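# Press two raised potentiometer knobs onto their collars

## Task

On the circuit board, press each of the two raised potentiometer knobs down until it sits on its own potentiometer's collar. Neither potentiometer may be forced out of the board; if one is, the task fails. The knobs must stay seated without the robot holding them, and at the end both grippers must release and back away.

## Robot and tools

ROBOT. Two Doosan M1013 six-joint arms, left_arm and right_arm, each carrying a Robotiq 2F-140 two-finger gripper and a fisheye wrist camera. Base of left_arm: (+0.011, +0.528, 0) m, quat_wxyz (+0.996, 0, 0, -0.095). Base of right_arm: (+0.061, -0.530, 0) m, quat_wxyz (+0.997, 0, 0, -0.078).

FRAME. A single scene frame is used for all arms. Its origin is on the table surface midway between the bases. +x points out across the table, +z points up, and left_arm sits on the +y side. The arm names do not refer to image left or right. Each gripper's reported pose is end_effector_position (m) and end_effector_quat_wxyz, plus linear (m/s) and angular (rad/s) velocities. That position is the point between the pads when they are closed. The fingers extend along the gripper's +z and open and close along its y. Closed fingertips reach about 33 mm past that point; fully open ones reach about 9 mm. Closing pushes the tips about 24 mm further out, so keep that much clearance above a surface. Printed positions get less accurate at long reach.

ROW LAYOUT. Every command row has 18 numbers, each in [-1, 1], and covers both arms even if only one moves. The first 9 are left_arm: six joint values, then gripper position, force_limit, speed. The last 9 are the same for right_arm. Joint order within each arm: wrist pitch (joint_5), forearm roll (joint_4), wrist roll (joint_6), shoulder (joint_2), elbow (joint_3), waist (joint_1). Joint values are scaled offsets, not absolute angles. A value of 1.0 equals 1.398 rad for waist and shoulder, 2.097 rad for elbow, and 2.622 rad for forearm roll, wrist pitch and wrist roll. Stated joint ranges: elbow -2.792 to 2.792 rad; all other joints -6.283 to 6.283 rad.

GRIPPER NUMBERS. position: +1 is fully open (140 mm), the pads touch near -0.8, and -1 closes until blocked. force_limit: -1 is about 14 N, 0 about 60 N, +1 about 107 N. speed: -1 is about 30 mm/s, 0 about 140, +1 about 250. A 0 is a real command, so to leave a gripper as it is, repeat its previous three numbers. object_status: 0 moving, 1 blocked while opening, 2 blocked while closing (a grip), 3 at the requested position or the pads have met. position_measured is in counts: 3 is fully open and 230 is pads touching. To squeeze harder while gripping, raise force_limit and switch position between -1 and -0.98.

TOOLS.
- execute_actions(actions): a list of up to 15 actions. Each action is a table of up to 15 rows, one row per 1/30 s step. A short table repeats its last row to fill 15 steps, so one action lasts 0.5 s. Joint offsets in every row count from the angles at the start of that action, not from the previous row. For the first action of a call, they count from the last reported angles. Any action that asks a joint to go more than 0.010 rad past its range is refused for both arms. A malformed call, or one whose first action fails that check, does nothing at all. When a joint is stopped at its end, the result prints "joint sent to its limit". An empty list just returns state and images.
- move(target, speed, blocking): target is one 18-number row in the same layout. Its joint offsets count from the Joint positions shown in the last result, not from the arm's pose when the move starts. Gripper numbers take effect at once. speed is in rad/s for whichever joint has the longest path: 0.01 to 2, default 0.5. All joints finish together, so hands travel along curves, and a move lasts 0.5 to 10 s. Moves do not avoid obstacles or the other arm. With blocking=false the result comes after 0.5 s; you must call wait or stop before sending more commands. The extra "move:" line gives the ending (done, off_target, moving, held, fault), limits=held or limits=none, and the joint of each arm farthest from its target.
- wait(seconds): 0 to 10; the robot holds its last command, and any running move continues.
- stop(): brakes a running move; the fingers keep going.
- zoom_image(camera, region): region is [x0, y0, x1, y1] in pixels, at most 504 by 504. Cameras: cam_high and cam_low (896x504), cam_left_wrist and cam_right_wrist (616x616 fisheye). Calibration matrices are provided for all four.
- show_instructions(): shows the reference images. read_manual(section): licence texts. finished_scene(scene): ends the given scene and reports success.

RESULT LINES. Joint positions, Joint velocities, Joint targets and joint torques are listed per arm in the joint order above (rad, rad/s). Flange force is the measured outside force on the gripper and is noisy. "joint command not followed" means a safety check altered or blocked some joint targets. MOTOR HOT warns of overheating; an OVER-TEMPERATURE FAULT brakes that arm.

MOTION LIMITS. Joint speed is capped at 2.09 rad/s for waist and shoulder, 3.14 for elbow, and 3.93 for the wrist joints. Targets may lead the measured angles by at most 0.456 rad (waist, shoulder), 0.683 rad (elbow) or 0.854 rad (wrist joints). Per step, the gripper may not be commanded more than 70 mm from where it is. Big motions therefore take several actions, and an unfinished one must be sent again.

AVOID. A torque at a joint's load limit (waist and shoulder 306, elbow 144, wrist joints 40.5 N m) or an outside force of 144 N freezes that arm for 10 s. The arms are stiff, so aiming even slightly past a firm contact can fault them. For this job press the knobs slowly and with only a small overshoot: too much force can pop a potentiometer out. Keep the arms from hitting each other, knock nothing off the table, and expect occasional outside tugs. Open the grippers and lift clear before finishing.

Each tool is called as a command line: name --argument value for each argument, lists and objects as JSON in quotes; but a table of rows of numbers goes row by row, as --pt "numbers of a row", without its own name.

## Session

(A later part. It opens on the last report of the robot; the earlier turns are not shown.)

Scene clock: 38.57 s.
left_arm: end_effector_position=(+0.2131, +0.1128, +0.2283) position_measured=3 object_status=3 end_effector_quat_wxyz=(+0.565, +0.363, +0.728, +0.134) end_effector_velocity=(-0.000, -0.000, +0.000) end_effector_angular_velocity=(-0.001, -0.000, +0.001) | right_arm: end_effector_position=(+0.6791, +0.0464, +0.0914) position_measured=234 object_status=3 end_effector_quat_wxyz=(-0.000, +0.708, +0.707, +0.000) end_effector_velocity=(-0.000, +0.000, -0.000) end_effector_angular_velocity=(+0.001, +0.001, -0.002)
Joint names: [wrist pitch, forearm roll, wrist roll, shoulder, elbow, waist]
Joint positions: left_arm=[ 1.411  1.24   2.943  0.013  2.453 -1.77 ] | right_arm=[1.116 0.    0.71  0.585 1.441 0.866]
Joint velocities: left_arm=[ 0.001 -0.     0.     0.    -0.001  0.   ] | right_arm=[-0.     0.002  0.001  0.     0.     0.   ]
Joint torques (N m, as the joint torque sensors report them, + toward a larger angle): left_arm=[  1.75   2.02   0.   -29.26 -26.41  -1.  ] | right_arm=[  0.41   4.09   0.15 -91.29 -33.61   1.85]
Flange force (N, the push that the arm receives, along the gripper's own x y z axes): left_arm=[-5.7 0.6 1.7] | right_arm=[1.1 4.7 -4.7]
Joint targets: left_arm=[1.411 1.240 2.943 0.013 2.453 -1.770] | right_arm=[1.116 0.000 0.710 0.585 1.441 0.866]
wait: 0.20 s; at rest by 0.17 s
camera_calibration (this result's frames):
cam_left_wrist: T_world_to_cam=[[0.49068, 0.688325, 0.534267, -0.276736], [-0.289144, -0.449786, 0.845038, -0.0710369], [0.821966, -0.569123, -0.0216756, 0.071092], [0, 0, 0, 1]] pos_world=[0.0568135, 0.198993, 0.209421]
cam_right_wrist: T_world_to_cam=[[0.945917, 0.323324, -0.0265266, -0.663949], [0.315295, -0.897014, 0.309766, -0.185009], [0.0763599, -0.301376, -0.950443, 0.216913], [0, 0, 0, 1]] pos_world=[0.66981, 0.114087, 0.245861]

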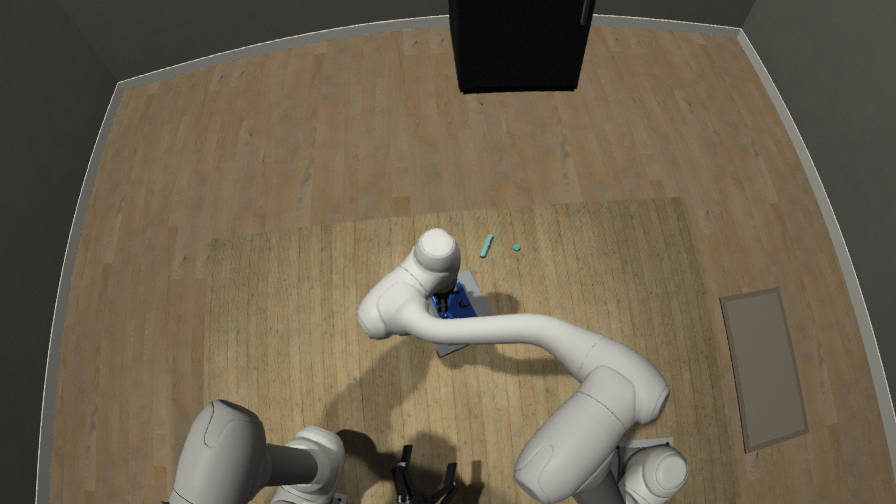

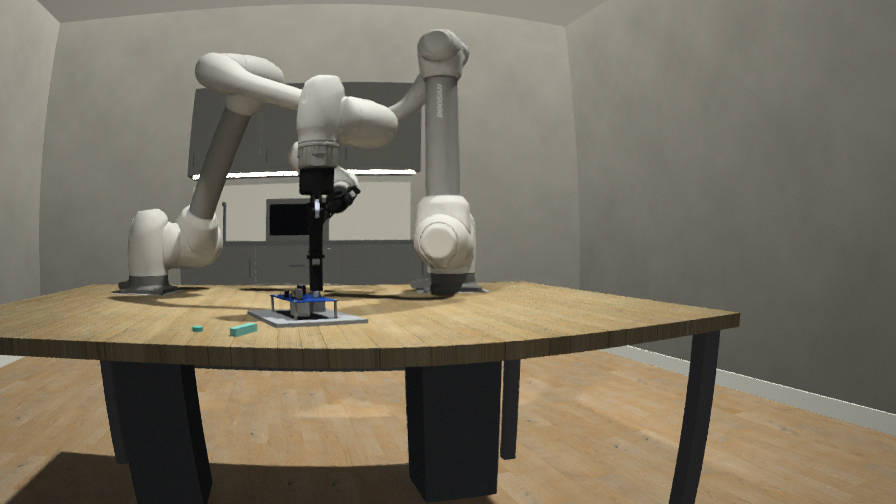

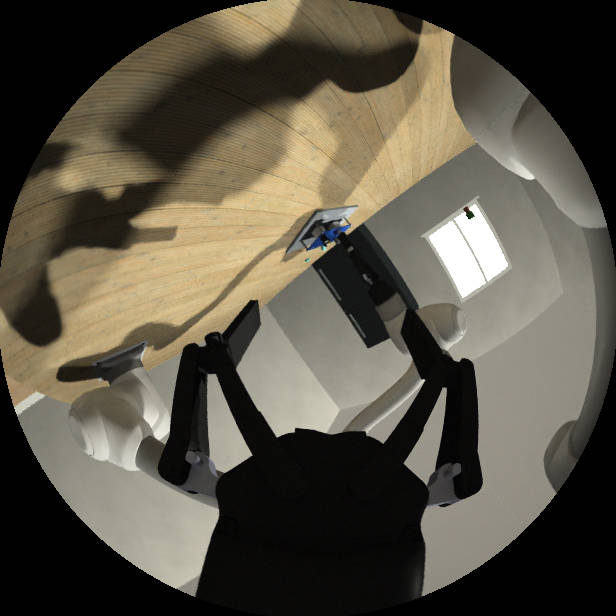

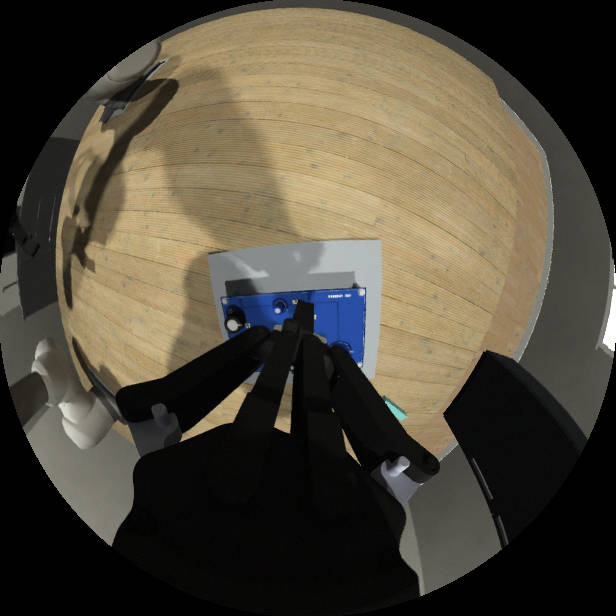

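move --target '[0,0,0,0,0,0,1,0,0, -0.00029,0,0,0.000244,0.0002,0,-1,0.5,1]' --speed 0.01

zoom_image --camera "cam_low" --region '[300, 280, 330, 302]'

wait --seconds 0.2

Scene clock: 39.53 s.
left_arm: end_effector_position=(+0.2131, +0.1128, +0.2283) position_measured=3 object_status=3 end_effector_quat_wxyz=(+0.565, +0.363, +0.728, +0.134) end_effector_velocity=(-0.001, -0.001, -0.000) end_effector_angular_velocity=(-0.001, +0.001, -0.001) | right_arm: end_effector_position=(+0.6791, +0.0464, +0.0909) position_measured=234 object_status=3 end_effector_quat_wxyz=(-0.000, +0.708, +0.707, +0.000) end_effector_velocity=(-0.000, -0.000, -0.001) end_effector_angular_velocity=(-0.001, +0.001, -0.001)
Joint names: [wrist pitch, forearm roll, wrist roll, shoulder, elbow, waist]
Joint positions: left_arm=[ 1.411  1.24   2.943  0.013  2.453 -1.77 ] | right_arm=[1.115 0.    0.71  0.585 1.441 0.866]
Joint velocities: left_arm=[-0.001 -0.    -0.    -0.    -0.    -0.001] | right_arm=[-0.001  0.     0.001  0.     0.001  0.   ]
Joint torques (N m, as the joint torque sensors report them, + toward a larger angle): left_arm=[  1.95   1.9    0.06 -29.39 -26.84  -0.55] | right_arm=[  0.33   3.57  -0.04 -91.53 -33.62   3.04]
Flange force (N, the push that the arm receives, along the gripper's own x y z axes): left_arm=[-4.3 0.3 1.2] | right_arm=[0.4 5.7 -4.5]
Joint targets: left_arm=[1.411 1.240 2.943 0.013 2.453 -1.770] | right_arm=[1.115 0.000 0.710 0.585 1.441 0.866]
move: done; limits=none; left_arm: farthest joint: the waist, 0.000 radians from its target (0.000 radians at the start); right_arm: farthest joint: the waist, 0.000 radians from its target (0.000 radians at the start)
camera_calibration (this result's frames):
cam_left_wrist: T_world_to_cam=[[0.49068, 0.688325, 0.534267, -0.276736], [-0.289144, -0.449786, 0.845038, -0.0710369], [0.821966, -0.569123, -0.0216757, 0.071092], [0, 0, 0, 1]] pos_world=[0.0568135, 0.198993, 0.209421]
cam_right_wrist: T_world_to_cam=[[0.945917, 0.323323, -0.0265259, -0.663953], [0.315295, -0.897014, 0.309766, -0.184861], [0.0763605, -0.301376, -0.950443, 0.216447], [0, 0, 0, 1]] pos_world=[0.669802, 0.114081, 0.245373]

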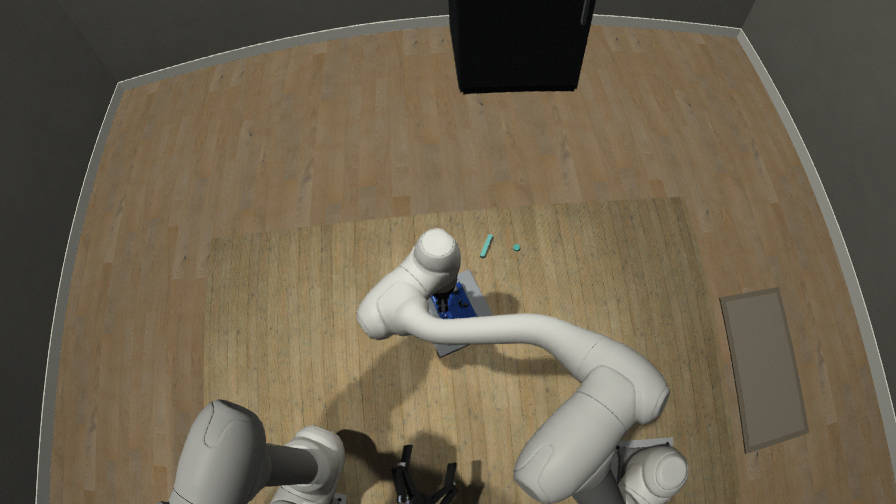

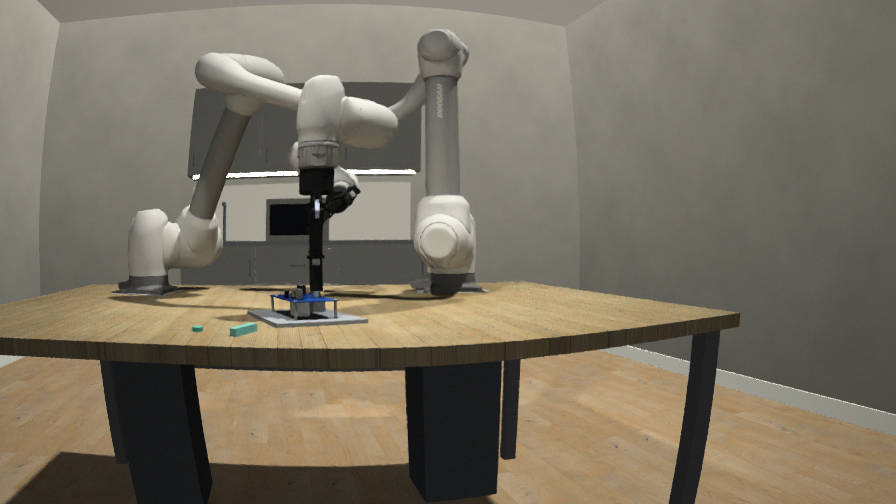

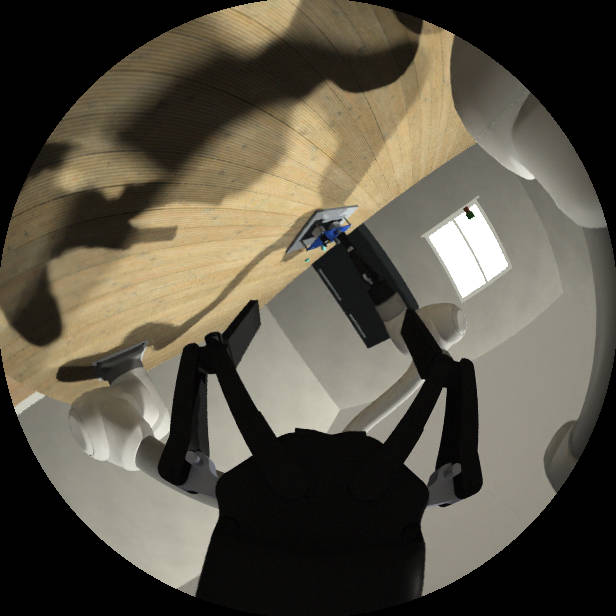

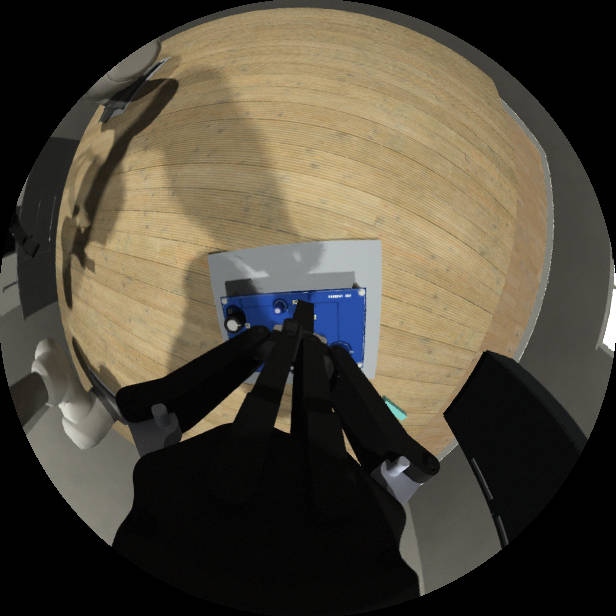

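Region (300, 280, 330, 302) of cam_low's 896x504 image, scaled by 16.800, with more detail than that image has; it fills the top 370 rows of this view, and the rest is white.

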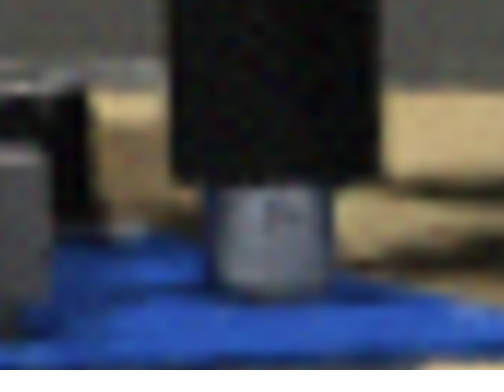

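Scene clock: 39.73 s.
left_arm: end_effector_position=(+0.2131, +0.1128, +0.2283) position_measured=3 object_status=3 end_effector_quat_wxyz=(+0.565, +0.363, +0.728, +0.134) end_effector_velocity=(-0.001, -0.001, +0.000) end_effector_angular_velocity=(-0.001, +0.000, -0.001) | right_arm: end_effector_position=(+0.6791, +0.0464, +0.0909) position_measured=234 object_status=3 end_effector_quat_wxyz=(-0.000, +0.708, +0.707, +0.000) end_effector_velocity=(-0.000, -0.000, -0.000) end_effector_angular_velocity=(-0.001, -0.000, -0.000)
Joint names: [wrist pitch, forearm roll, wrist roll, shoulder, elbow, waist]
Joint positions: left_arm=[ 1.411  1.24   2.943  0.013  2.453 -1.77 ] | right_arm=[1.115 0.    0.71  0.585 1.441 0.866]
Joint velocities: left_arm=[ 0.     0.     0.    -0.    -0.001 -0.001] | right_arm=[ 0.    -0.001  0.001 -0.     0.    -0.   ]
Joint torques (N m, as the joint torque sensors report them, + toward a larger angle): left_arm=[  1.95   2.08  -0.09 -29.09 -26.26  -1.12] | right_arm=[  0.36   4.24  -0.08 -92.75 -33.77   1.3 ]
Flange force (N, the push that the arm receives, along the gripper's own x y z axes): left_arm=[-6.5 1.0 1.9] | right_arm=[2.9 5.3 -3.6]
Joint targets: left_arm=[1.411 1.240 2.943 0.013 2.453 -1.770] | right_arm=[1.115 0.000 0.710 0.585 1.441 0.866]
wait: 0.20 s; at rest by 0.17 s
camera_calibration (this result's frames):
cam_left_wrist: T_world_to_cam=[[0.49068, 0.688325, 0.534267, -0.276735], [-0.289144, -0.449785, 0.845038, -0.071037], [0.821966, -0.569123, -0.0216757, 0.071092], [0, 0, 0, 1]] pos_world=[0.0568134, 0.198993, 0.209421]
cam_right_wrist: T_world_to_cam=[[0.945917, 0.323323, -0.0265262, -0.663953], [0.315295, -0.897014, 0.309766, -0.184859], [0.0763603, -0.301376, -0.950443, 0.216439], [0, 0, 0, 1]] pos_world=[0.669802, 0.11408, 0.245363]

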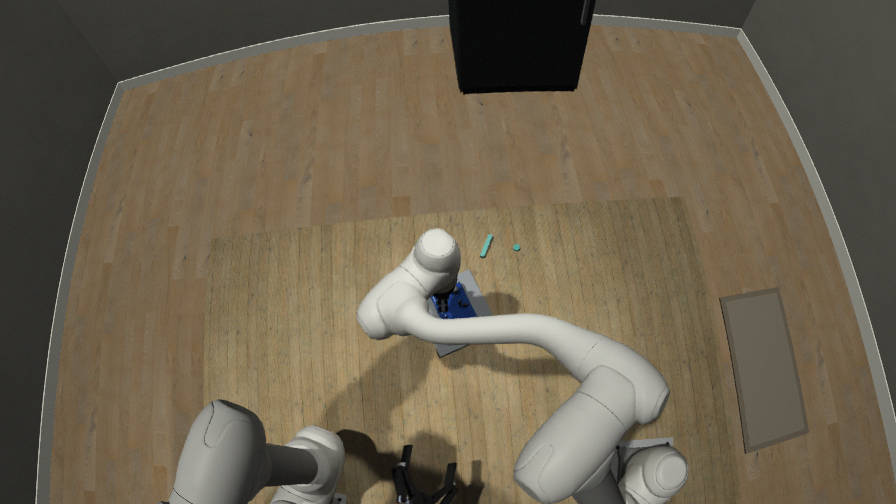

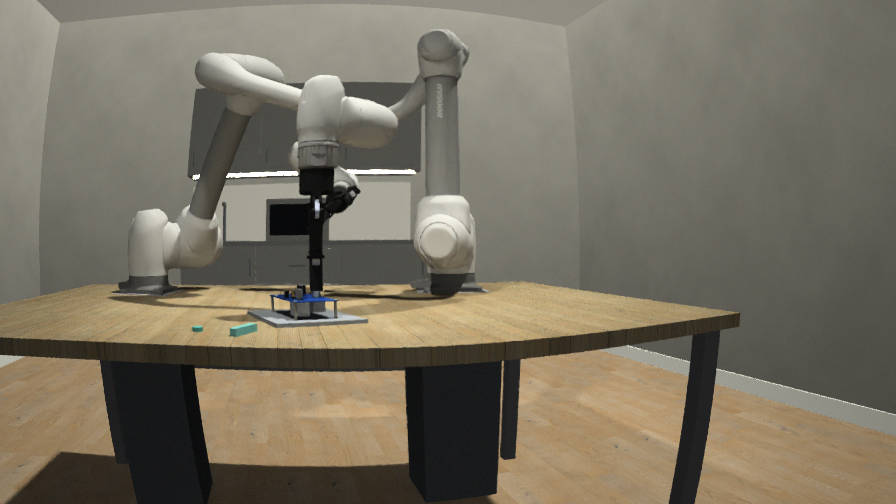

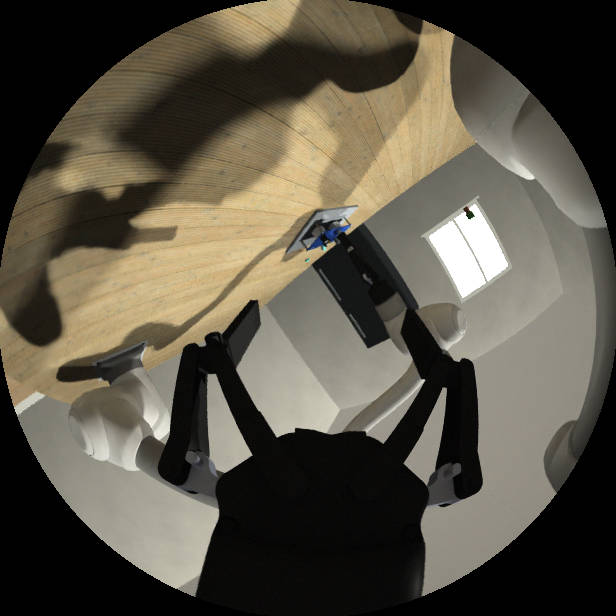

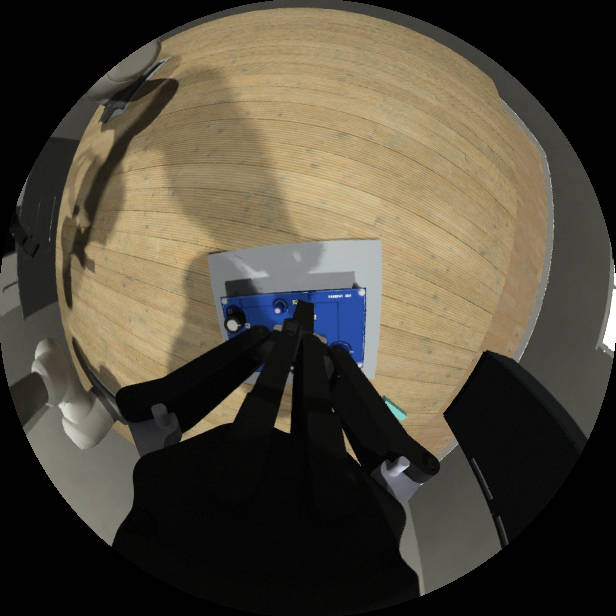

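move --target '[0,0,0,0,0,0,1,0,0, 0.004053,0,0,-0.003409,-0.0028,0,-1,0.5,1]' --speed 0.04

zoom_image --camera "cam_low" --region '[300, 280, 330, 302]'

zoom_image --camera "cam_low" --region '[285, 280, 335, 310]'

Scene clock: 40.70 s.
left_arm: end_effector_position=(+0.2131, +0.1128, +0.2283) position_measured=3 object_status=3 end_effector_quat_wxyz=(+0.565, +0.363, +0.728, +0.134) end_effector_velocity=(-0.000, +0.001, -0.000) end_effector_angular_velocity=(+0.001, -0.001, -0.001) | right_arm: end_effector_position=(+0.6791, +0.0465, +0.0978) position_measured=234 object_status=3 end_effector_quat_wxyz=(-0.000, +0.708, +0.707, +0.000) end_effector_velocity=(+0.001, +0.000, +0.002) end_effector_angular_velocity=(+0.001, -0.002, -0.001)
Joint names: [wrist pitch, forearm roll, wrist roll, shoulder, elbow, waist]
Joint positions: left_arm=[ 1.411  1.24   2.943  0.013  2.453 -1.77 ] | right_arm=[1.125 0.    0.71  0.58  1.435 0.866]
Joint velocities: left_arm=[ 0.     0.    -0.    -0.     0.001 -0.001] | right_arm=[ 0.001 -0.001  0.001 -0.001 -0.002 -0.   ]
Joint torques (N m, as the joint torque sensors report them, + toward a larger angle): left_arm=[  1.91   1.98   0.04 -28.58 -26.22  -0.47] | right_arm=[  0.15   4.36  -0.07 -96.6  -36.17   2.9 ]
Flange force (N, the push that the arm receives, along the gripper's own x y z axes): left_arm=[-5.6 1.8 0.2] | right_arm=[2.1 7.1 0.7]
Joint targets: left_arm=[1.411 1.240 2.943 0.013 2.453 -1.770] | right_arm=[1.125 0.000 0.710 0.580 1.435 0.866]
move: done; limits=none; left_arm: farthest joint: the waist, 0.000 radians from its target (0.000 radians at the start); right_arm: farthest joint: the waist, 0.000 radians from its target (0.000 radians at the start)
camera_calibration (this result's frames):
cam_left_wrist: T_world_to_cam=[[0.49068, 0.688325, 0.534267, -0.276736], [-0.289144, -0.449786, 0.845038, -0.0710369], [0.821966, -0.569123, -0.0216757, 0.071092], [0, 0, 0, 1]] pos_world=[0.0568135, 0.198993, 0.209421]
cam_right_wrist: T_world_to_cam=[[0.945916, 0.323325, -0.0265368, -0.663877], [0.3153, -0.897011, 0.309769, -0.18695], [0.0763524, -0.301382, -0.950441, 0.222989], [0, 0, 0, 1]] pos_world=[0.669891, 0.114157, 0.252232]

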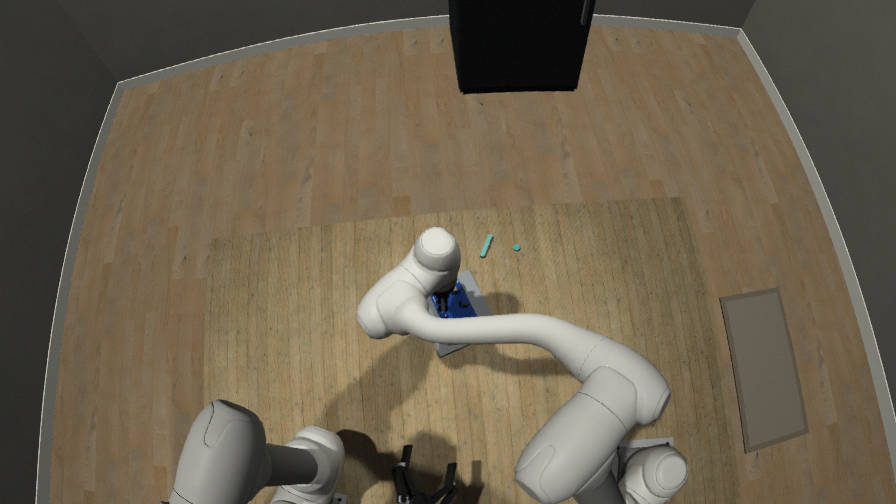

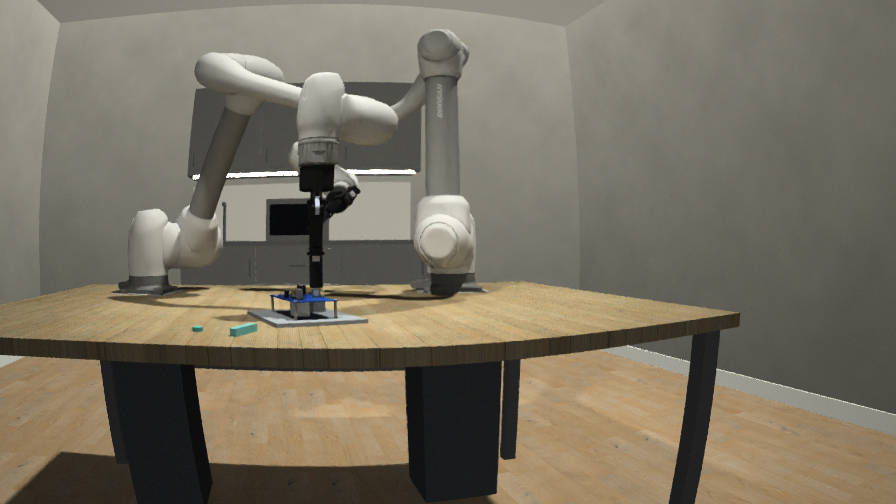

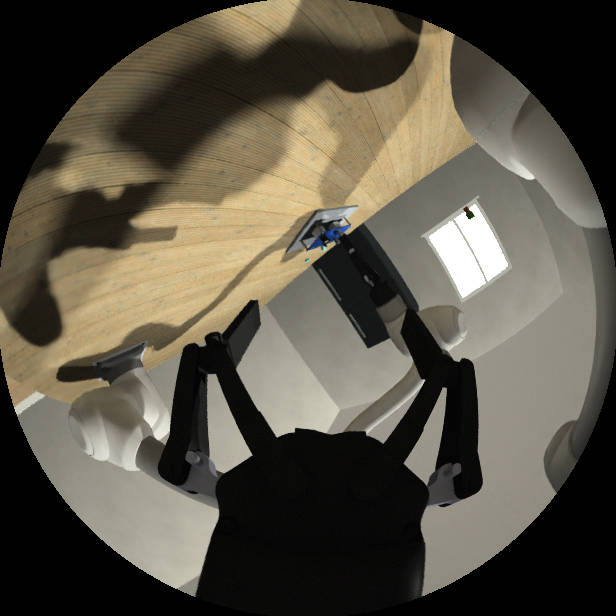

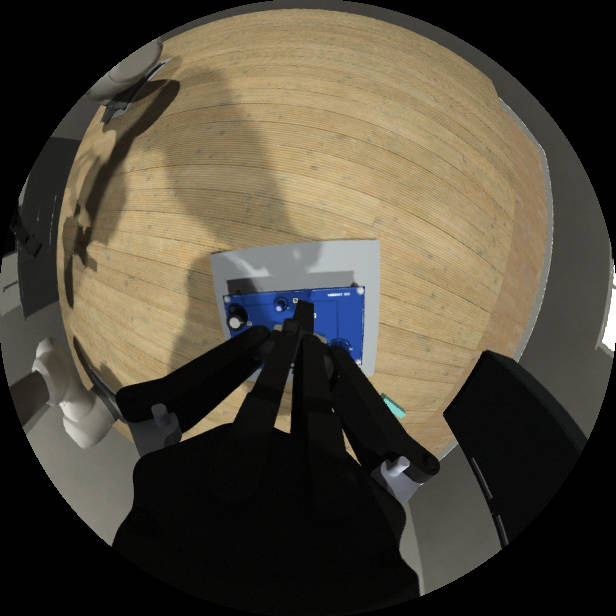

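Region (300, 280, 330, 302) of cam_low's 896x504 image, scaled by 16.800, with more detail than that image has; it fills the top 370 rows of this view, and the rest is white.

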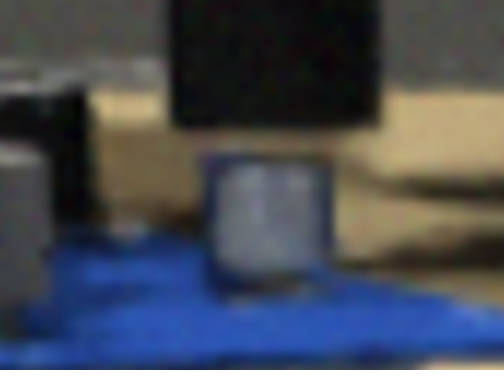

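Region (285, 280, 335, 310) of cam_low's 896x504 image, scaled by 10.080, with more detail than that image has; it fills the top 302 rows of this view, and the rest is white.

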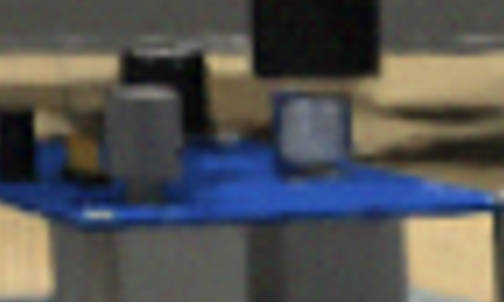

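zoom_image --camera "cam_low" --region '[308, 286, 324, 300]'

zoom_image --camera "cam_low" --region '[290, 286, 306, 300]'

Region (308, 286, 324, 300) of cam_low's 896x504 image, scaled by 31.500, with more detail than that image has; it fills the top 441 rows of this view, and the rest is white.

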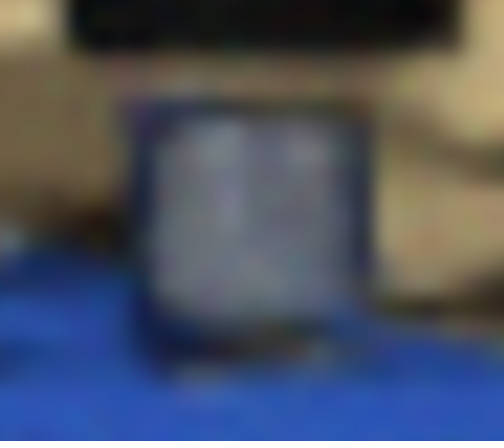

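Region (290, 286, 306, 300) of cam_low's 896x504 image, scaled by 31.500, with more detail than that image has; it fills the top 441 rows of this view, and the rest is white.

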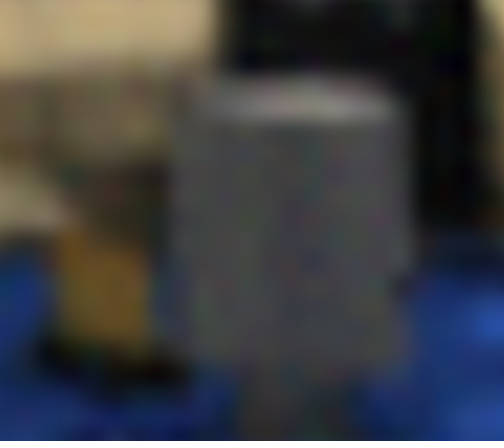

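move --target '[0,0,0,0,0,0,1,0,0, 0.08,0,0,-0.2,-0.05,-0.2,-1,0.5,1]' --speed 0.8

zoom_image --camera "cam_low" --region '[300, 280, 330, 302]'

zoom_image --camera "cam_low" --region '[280, 278, 330, 308]'

Scene clock: 57.23 s.
left_arm: end_effector_position=(+0.2131, +0.1128, +0.2283) position_measured=3 object_status=3 end_effector_quat_wxyz=(+0.565, +0.363, +0.728, +0.134) end_effector_velocity=(-0.001, -0.001, +0.001) end_effector_angular_velocity=(-0.002, +0.000, -0.001) | right_arm: end_effector_position=(+0.7732, -0.1652, +0.3831) position_measured=234 object_status=3 end_effector_quat_wxyz=(+0.019, +0.796, +0.599, +0.085) end_effector_velocity=(+0.000, -0.001, +0.002) end_effector_angular_velocity=(+0.001, -0.002, -0.002)
Joint names: [wrist pitch, forearm roll, wrist roll, shoulder, elbow, waist]
Joint positions: left_arm=[ 1.411  1.24   2.943  0.013  2.453 -1.77 ] | right_arm=[1.335 0.    0.71  0.301 1.331 0.587]
Joint velocities: left_arm=[ 0.001  0.     0.    -0.001 -0.002 -0.001] | right_arm=[ 0.001  0.    -0.    -0.002 -0.001 -0.002]
Joint torques (N m, as the joint torque sensors report them, + toward a larger angle): left_arm=[  1.86   1.97  -0.08 -28.88 -26.29  -1.18] | right_arm=[ -0.68   4.66  -0.06 -73.72 -42.76   4.7 ]
Flange force (N, the push that the arm receives, along the gripper's own x y z axes): left_arm=[-6.5 1.7 1.8] | right_arm=[-4.4 4.0 1.1]
Joint targets: left_arm=[1.411 1.240 2.943 0.013 2.453 -1.770] | right_arm=[1.335 0.000 0.710 0.301 1.331 0.586]
move: done; limits=none; left_arm: farthest joint: the waist, 0.000 radians from its target (0.000 radians at the start); right_arm: farthest joint: the shoulder, 0.001 radians from its target (0.280 radians at the start)
camera_calibration (this result's frames):
cam_left_wrist: T_world_to_cam=[[0.49068, 0.688325, 0.534267, -0.276736], [-0.289144, -0.449785, 0.845038, -0.071037], [0.821966, -0.569123, -0.0216756, 0.071092], [0, 0, 0, 1]] pos_world=[0.0568135, 0.198993, 0.209421]
cam_right_wrist: T_world_to_cam=[[0.989765, 0.0459594, 0.135101, -0.818476], [0.0115491, -0.969412, 0.245169, -0.247263], [0.142237, -0.2411, -0.960021, 0.385925], [0, 0, 0, 1]] pos_world=[0.758062, -0.109037, 0.541695]

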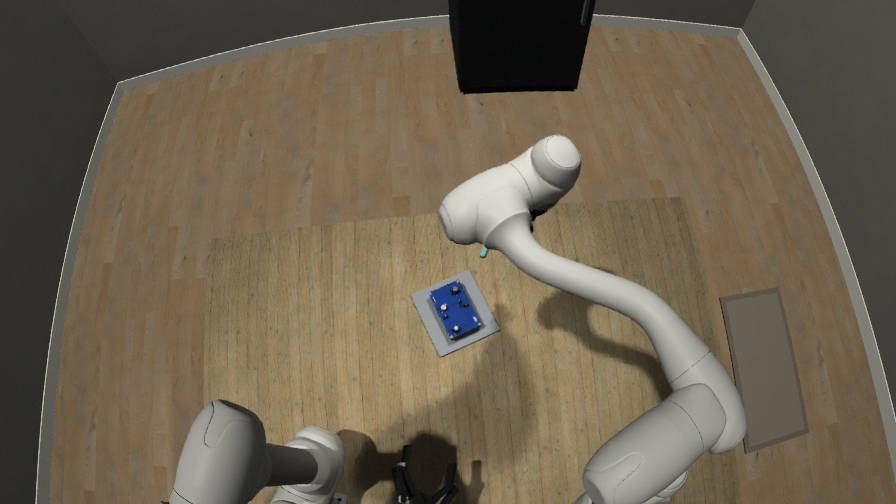

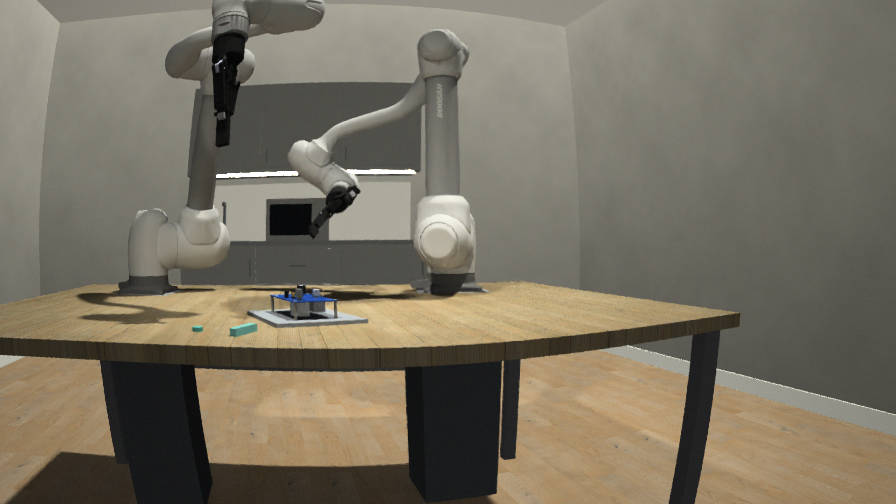

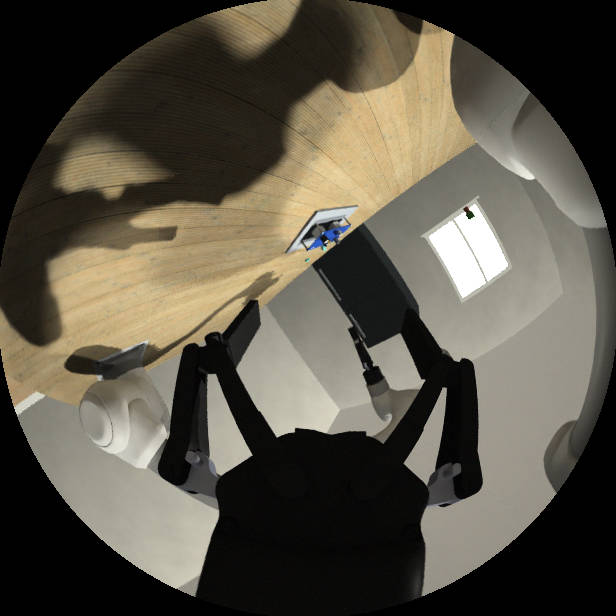

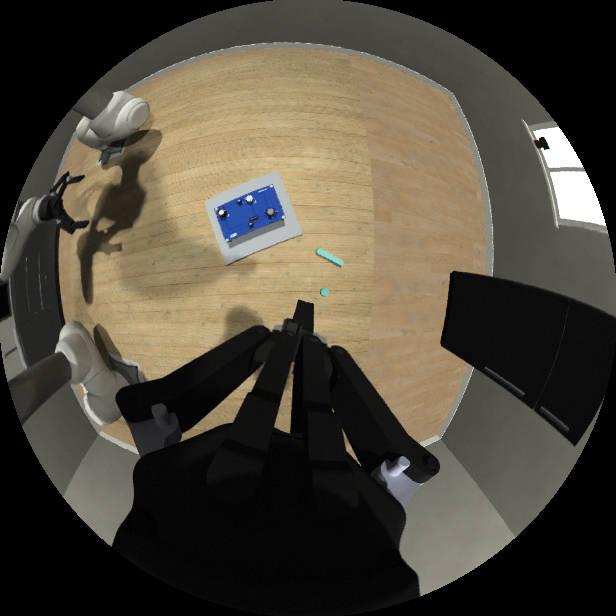

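Region (300, 280, 330, 302) of cam_low's 896x504 image, scaled by 16.800, with more detail than that image has; it fills the top 370 rows of this view, and the rest is white.

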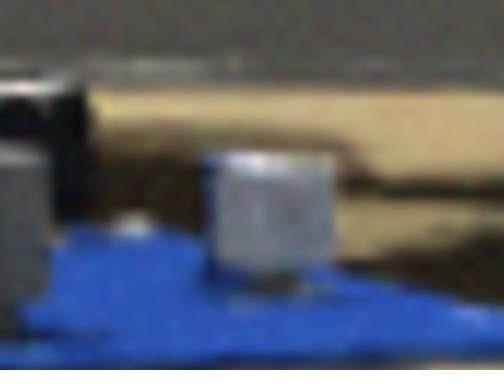

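Region (280, 278, 330, 308) of cam_low's 896x504 image, scaled by 10.080, with more detail than that image has; it fills the top 302 rows of this view, and the rest is white.

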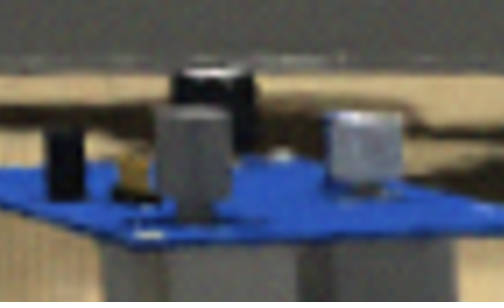

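zoom_image --camera "cam_low" --region '[308, 288, 324, 300]'

zoom_image --camera "cam_left_wrist" --region '[295, 205, 365, 260]'

Region (308, 288, 324, 300) of cam_low's 896x504 image, scaled by 31.500, with more detail than that image has; it fills the top 378 rows of this view, and the rest is white.

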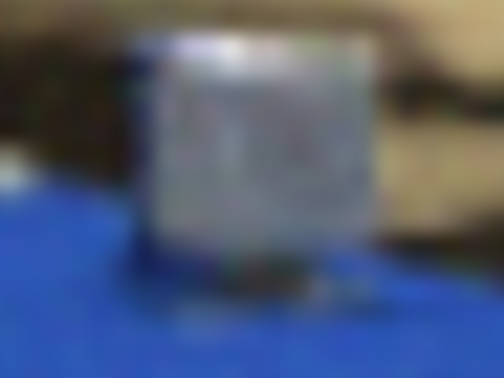

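Region (295, 205, 365, 260) of cam_left_wrist's 616x616 image, scaled by 7.200, with more detail than that image has; it fills the top 396 rows of this view, and the rest is white.

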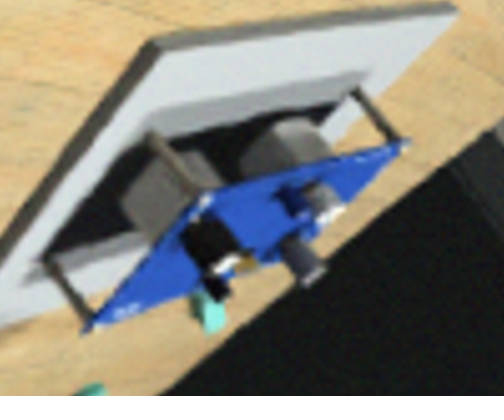

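move --target '[0,0,0,0,0,0,1,0,0, -0.0765,0,0,0.1971,0.0476,0.2,-1,0.5,1]' --speed 0.7

Scene clock: 59.90 s.
left_arm: end_effector_position=(+0.2131, +0.1128, +0.2283) position_measured=3 object_status=3 end_effector_quat_wxyz=(+0.565, +0.363, +0.728, +0.134) end_effector_velocity=(-0.000, +0.000, +0.000) end_effector_angular_velocity=(+0.000, -0.000, -0.000) | right_arm: end_effector_position=(+0.6792, +0.0465, +0.1037) position_measured=234 object_status=3 end_effector_quat_wxyz=(-0.000, +0.708, +0.707, +0.000) end_effector_velocity=(-0.002, +0.001, -0.002) end_effector_angular_velocity=(-0.000, +0.003, +0.001)
Joint names: [wrist pitch, forearm roll, wrist roll, shoulder, elbow, waist]
Joint positions: left_arm=[ 1.411  1.24   2.943  0.013  2.453 -1.77 ] | right_arm=[1.134 0.    0.71  0.576 1.43  0.866]
Joint velocities: left_arm=[ 0.  0. -0. -0.  0. -0.] | right_arm=[-0.001  0.002  0.     0.002  0.001  0.002]
Joint torques (N m, as the joint torque sensors report them, + toward a larger angle): left_arm=[  1.88   1.9    0.02 -29.13 -26.19  -0.02] | right_arm=[ -0.5    4.26   0.08 -98.43 -37.29   4.9 ]
Flange force (N, the push that the arm receives, along the gripper's own x y z axes): left_arm=[-4.9 0.5 -0.5] | right_arm=[0.8 9.7 1.4]
Joint targets: left_arm=[1.411 1.240 2.943 0.013 2.453 -1.770] | right_arm=[1.134 0.000 0.710 0.577 1.430 0.866]
move: done; limits=none; left_arm: farthest joint: the waist, 0.000 radians from its target (0.000 radians at the start); right_arm: farthest joint: the waist, 0.001 radians from its target (0.280 radians at the start)
camera_calibration (this result's frames):
cam_left_wrist: T_world_to_cam=[[0.49068, 0.688325, 0.534267, -0.276736], [-0.289144, -0.449786, 0.845038, -0.0710369], [0.821966, -0.569123, -0.0216756, 0.0710919], [0, 0, 0, 1]] pos_world=[0.0568135, 0.198993, 0.209421]
cam_right_wrist: T_world_to_cam=[[0.945912, 0.323328, -0.0266323, -0.663733], [0.315328, -0.896989, 0.309803, -0.188804], [0.0762794, -0.301445, -0.950428, 0.2287], [0, 0, 0, 1]] pos_world=[0.669923, 0.114189, 0.258178]

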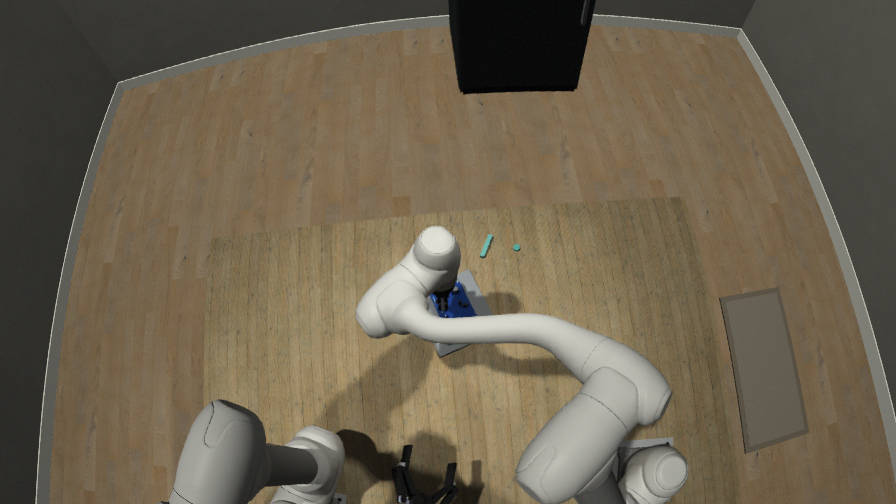

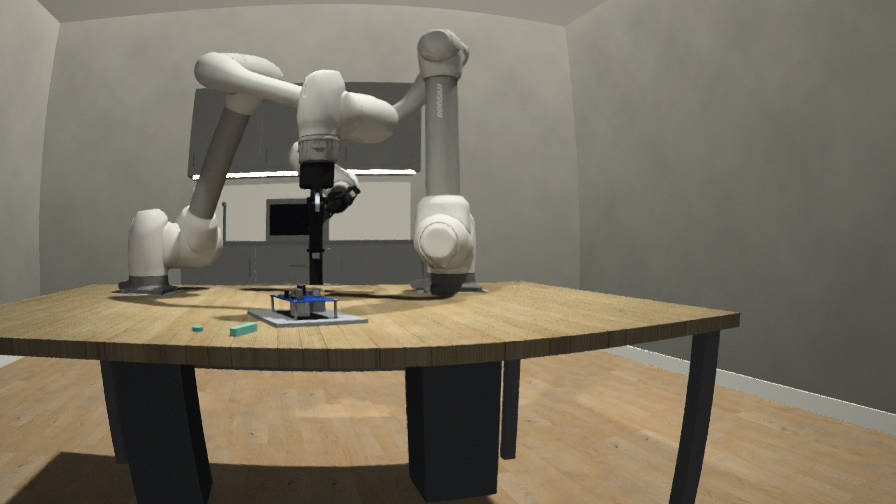

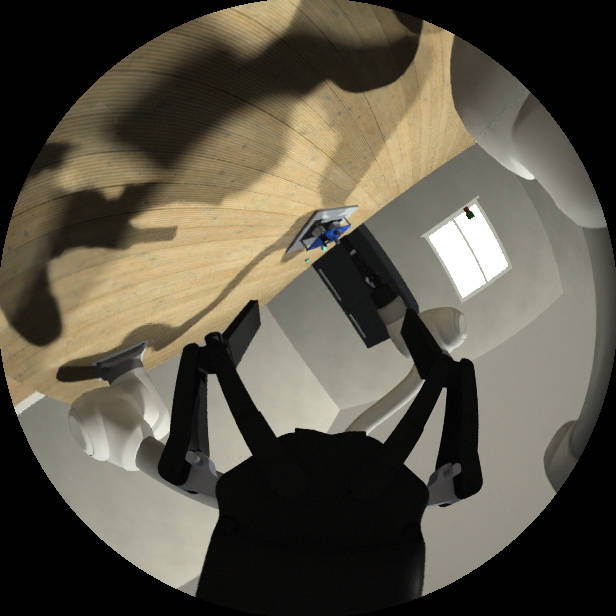

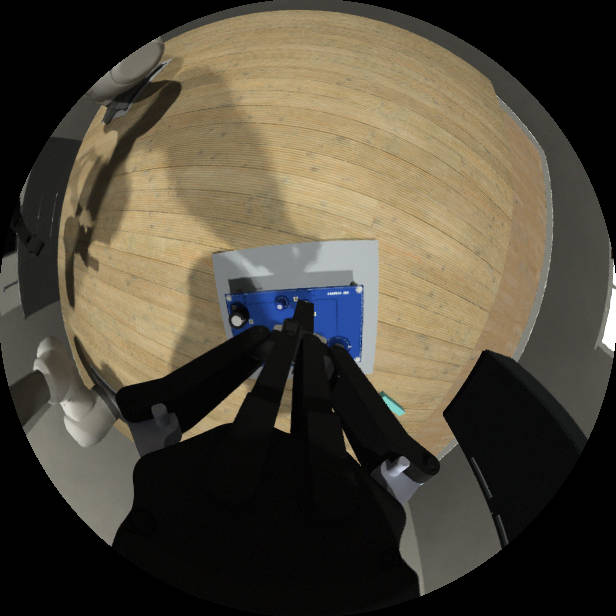

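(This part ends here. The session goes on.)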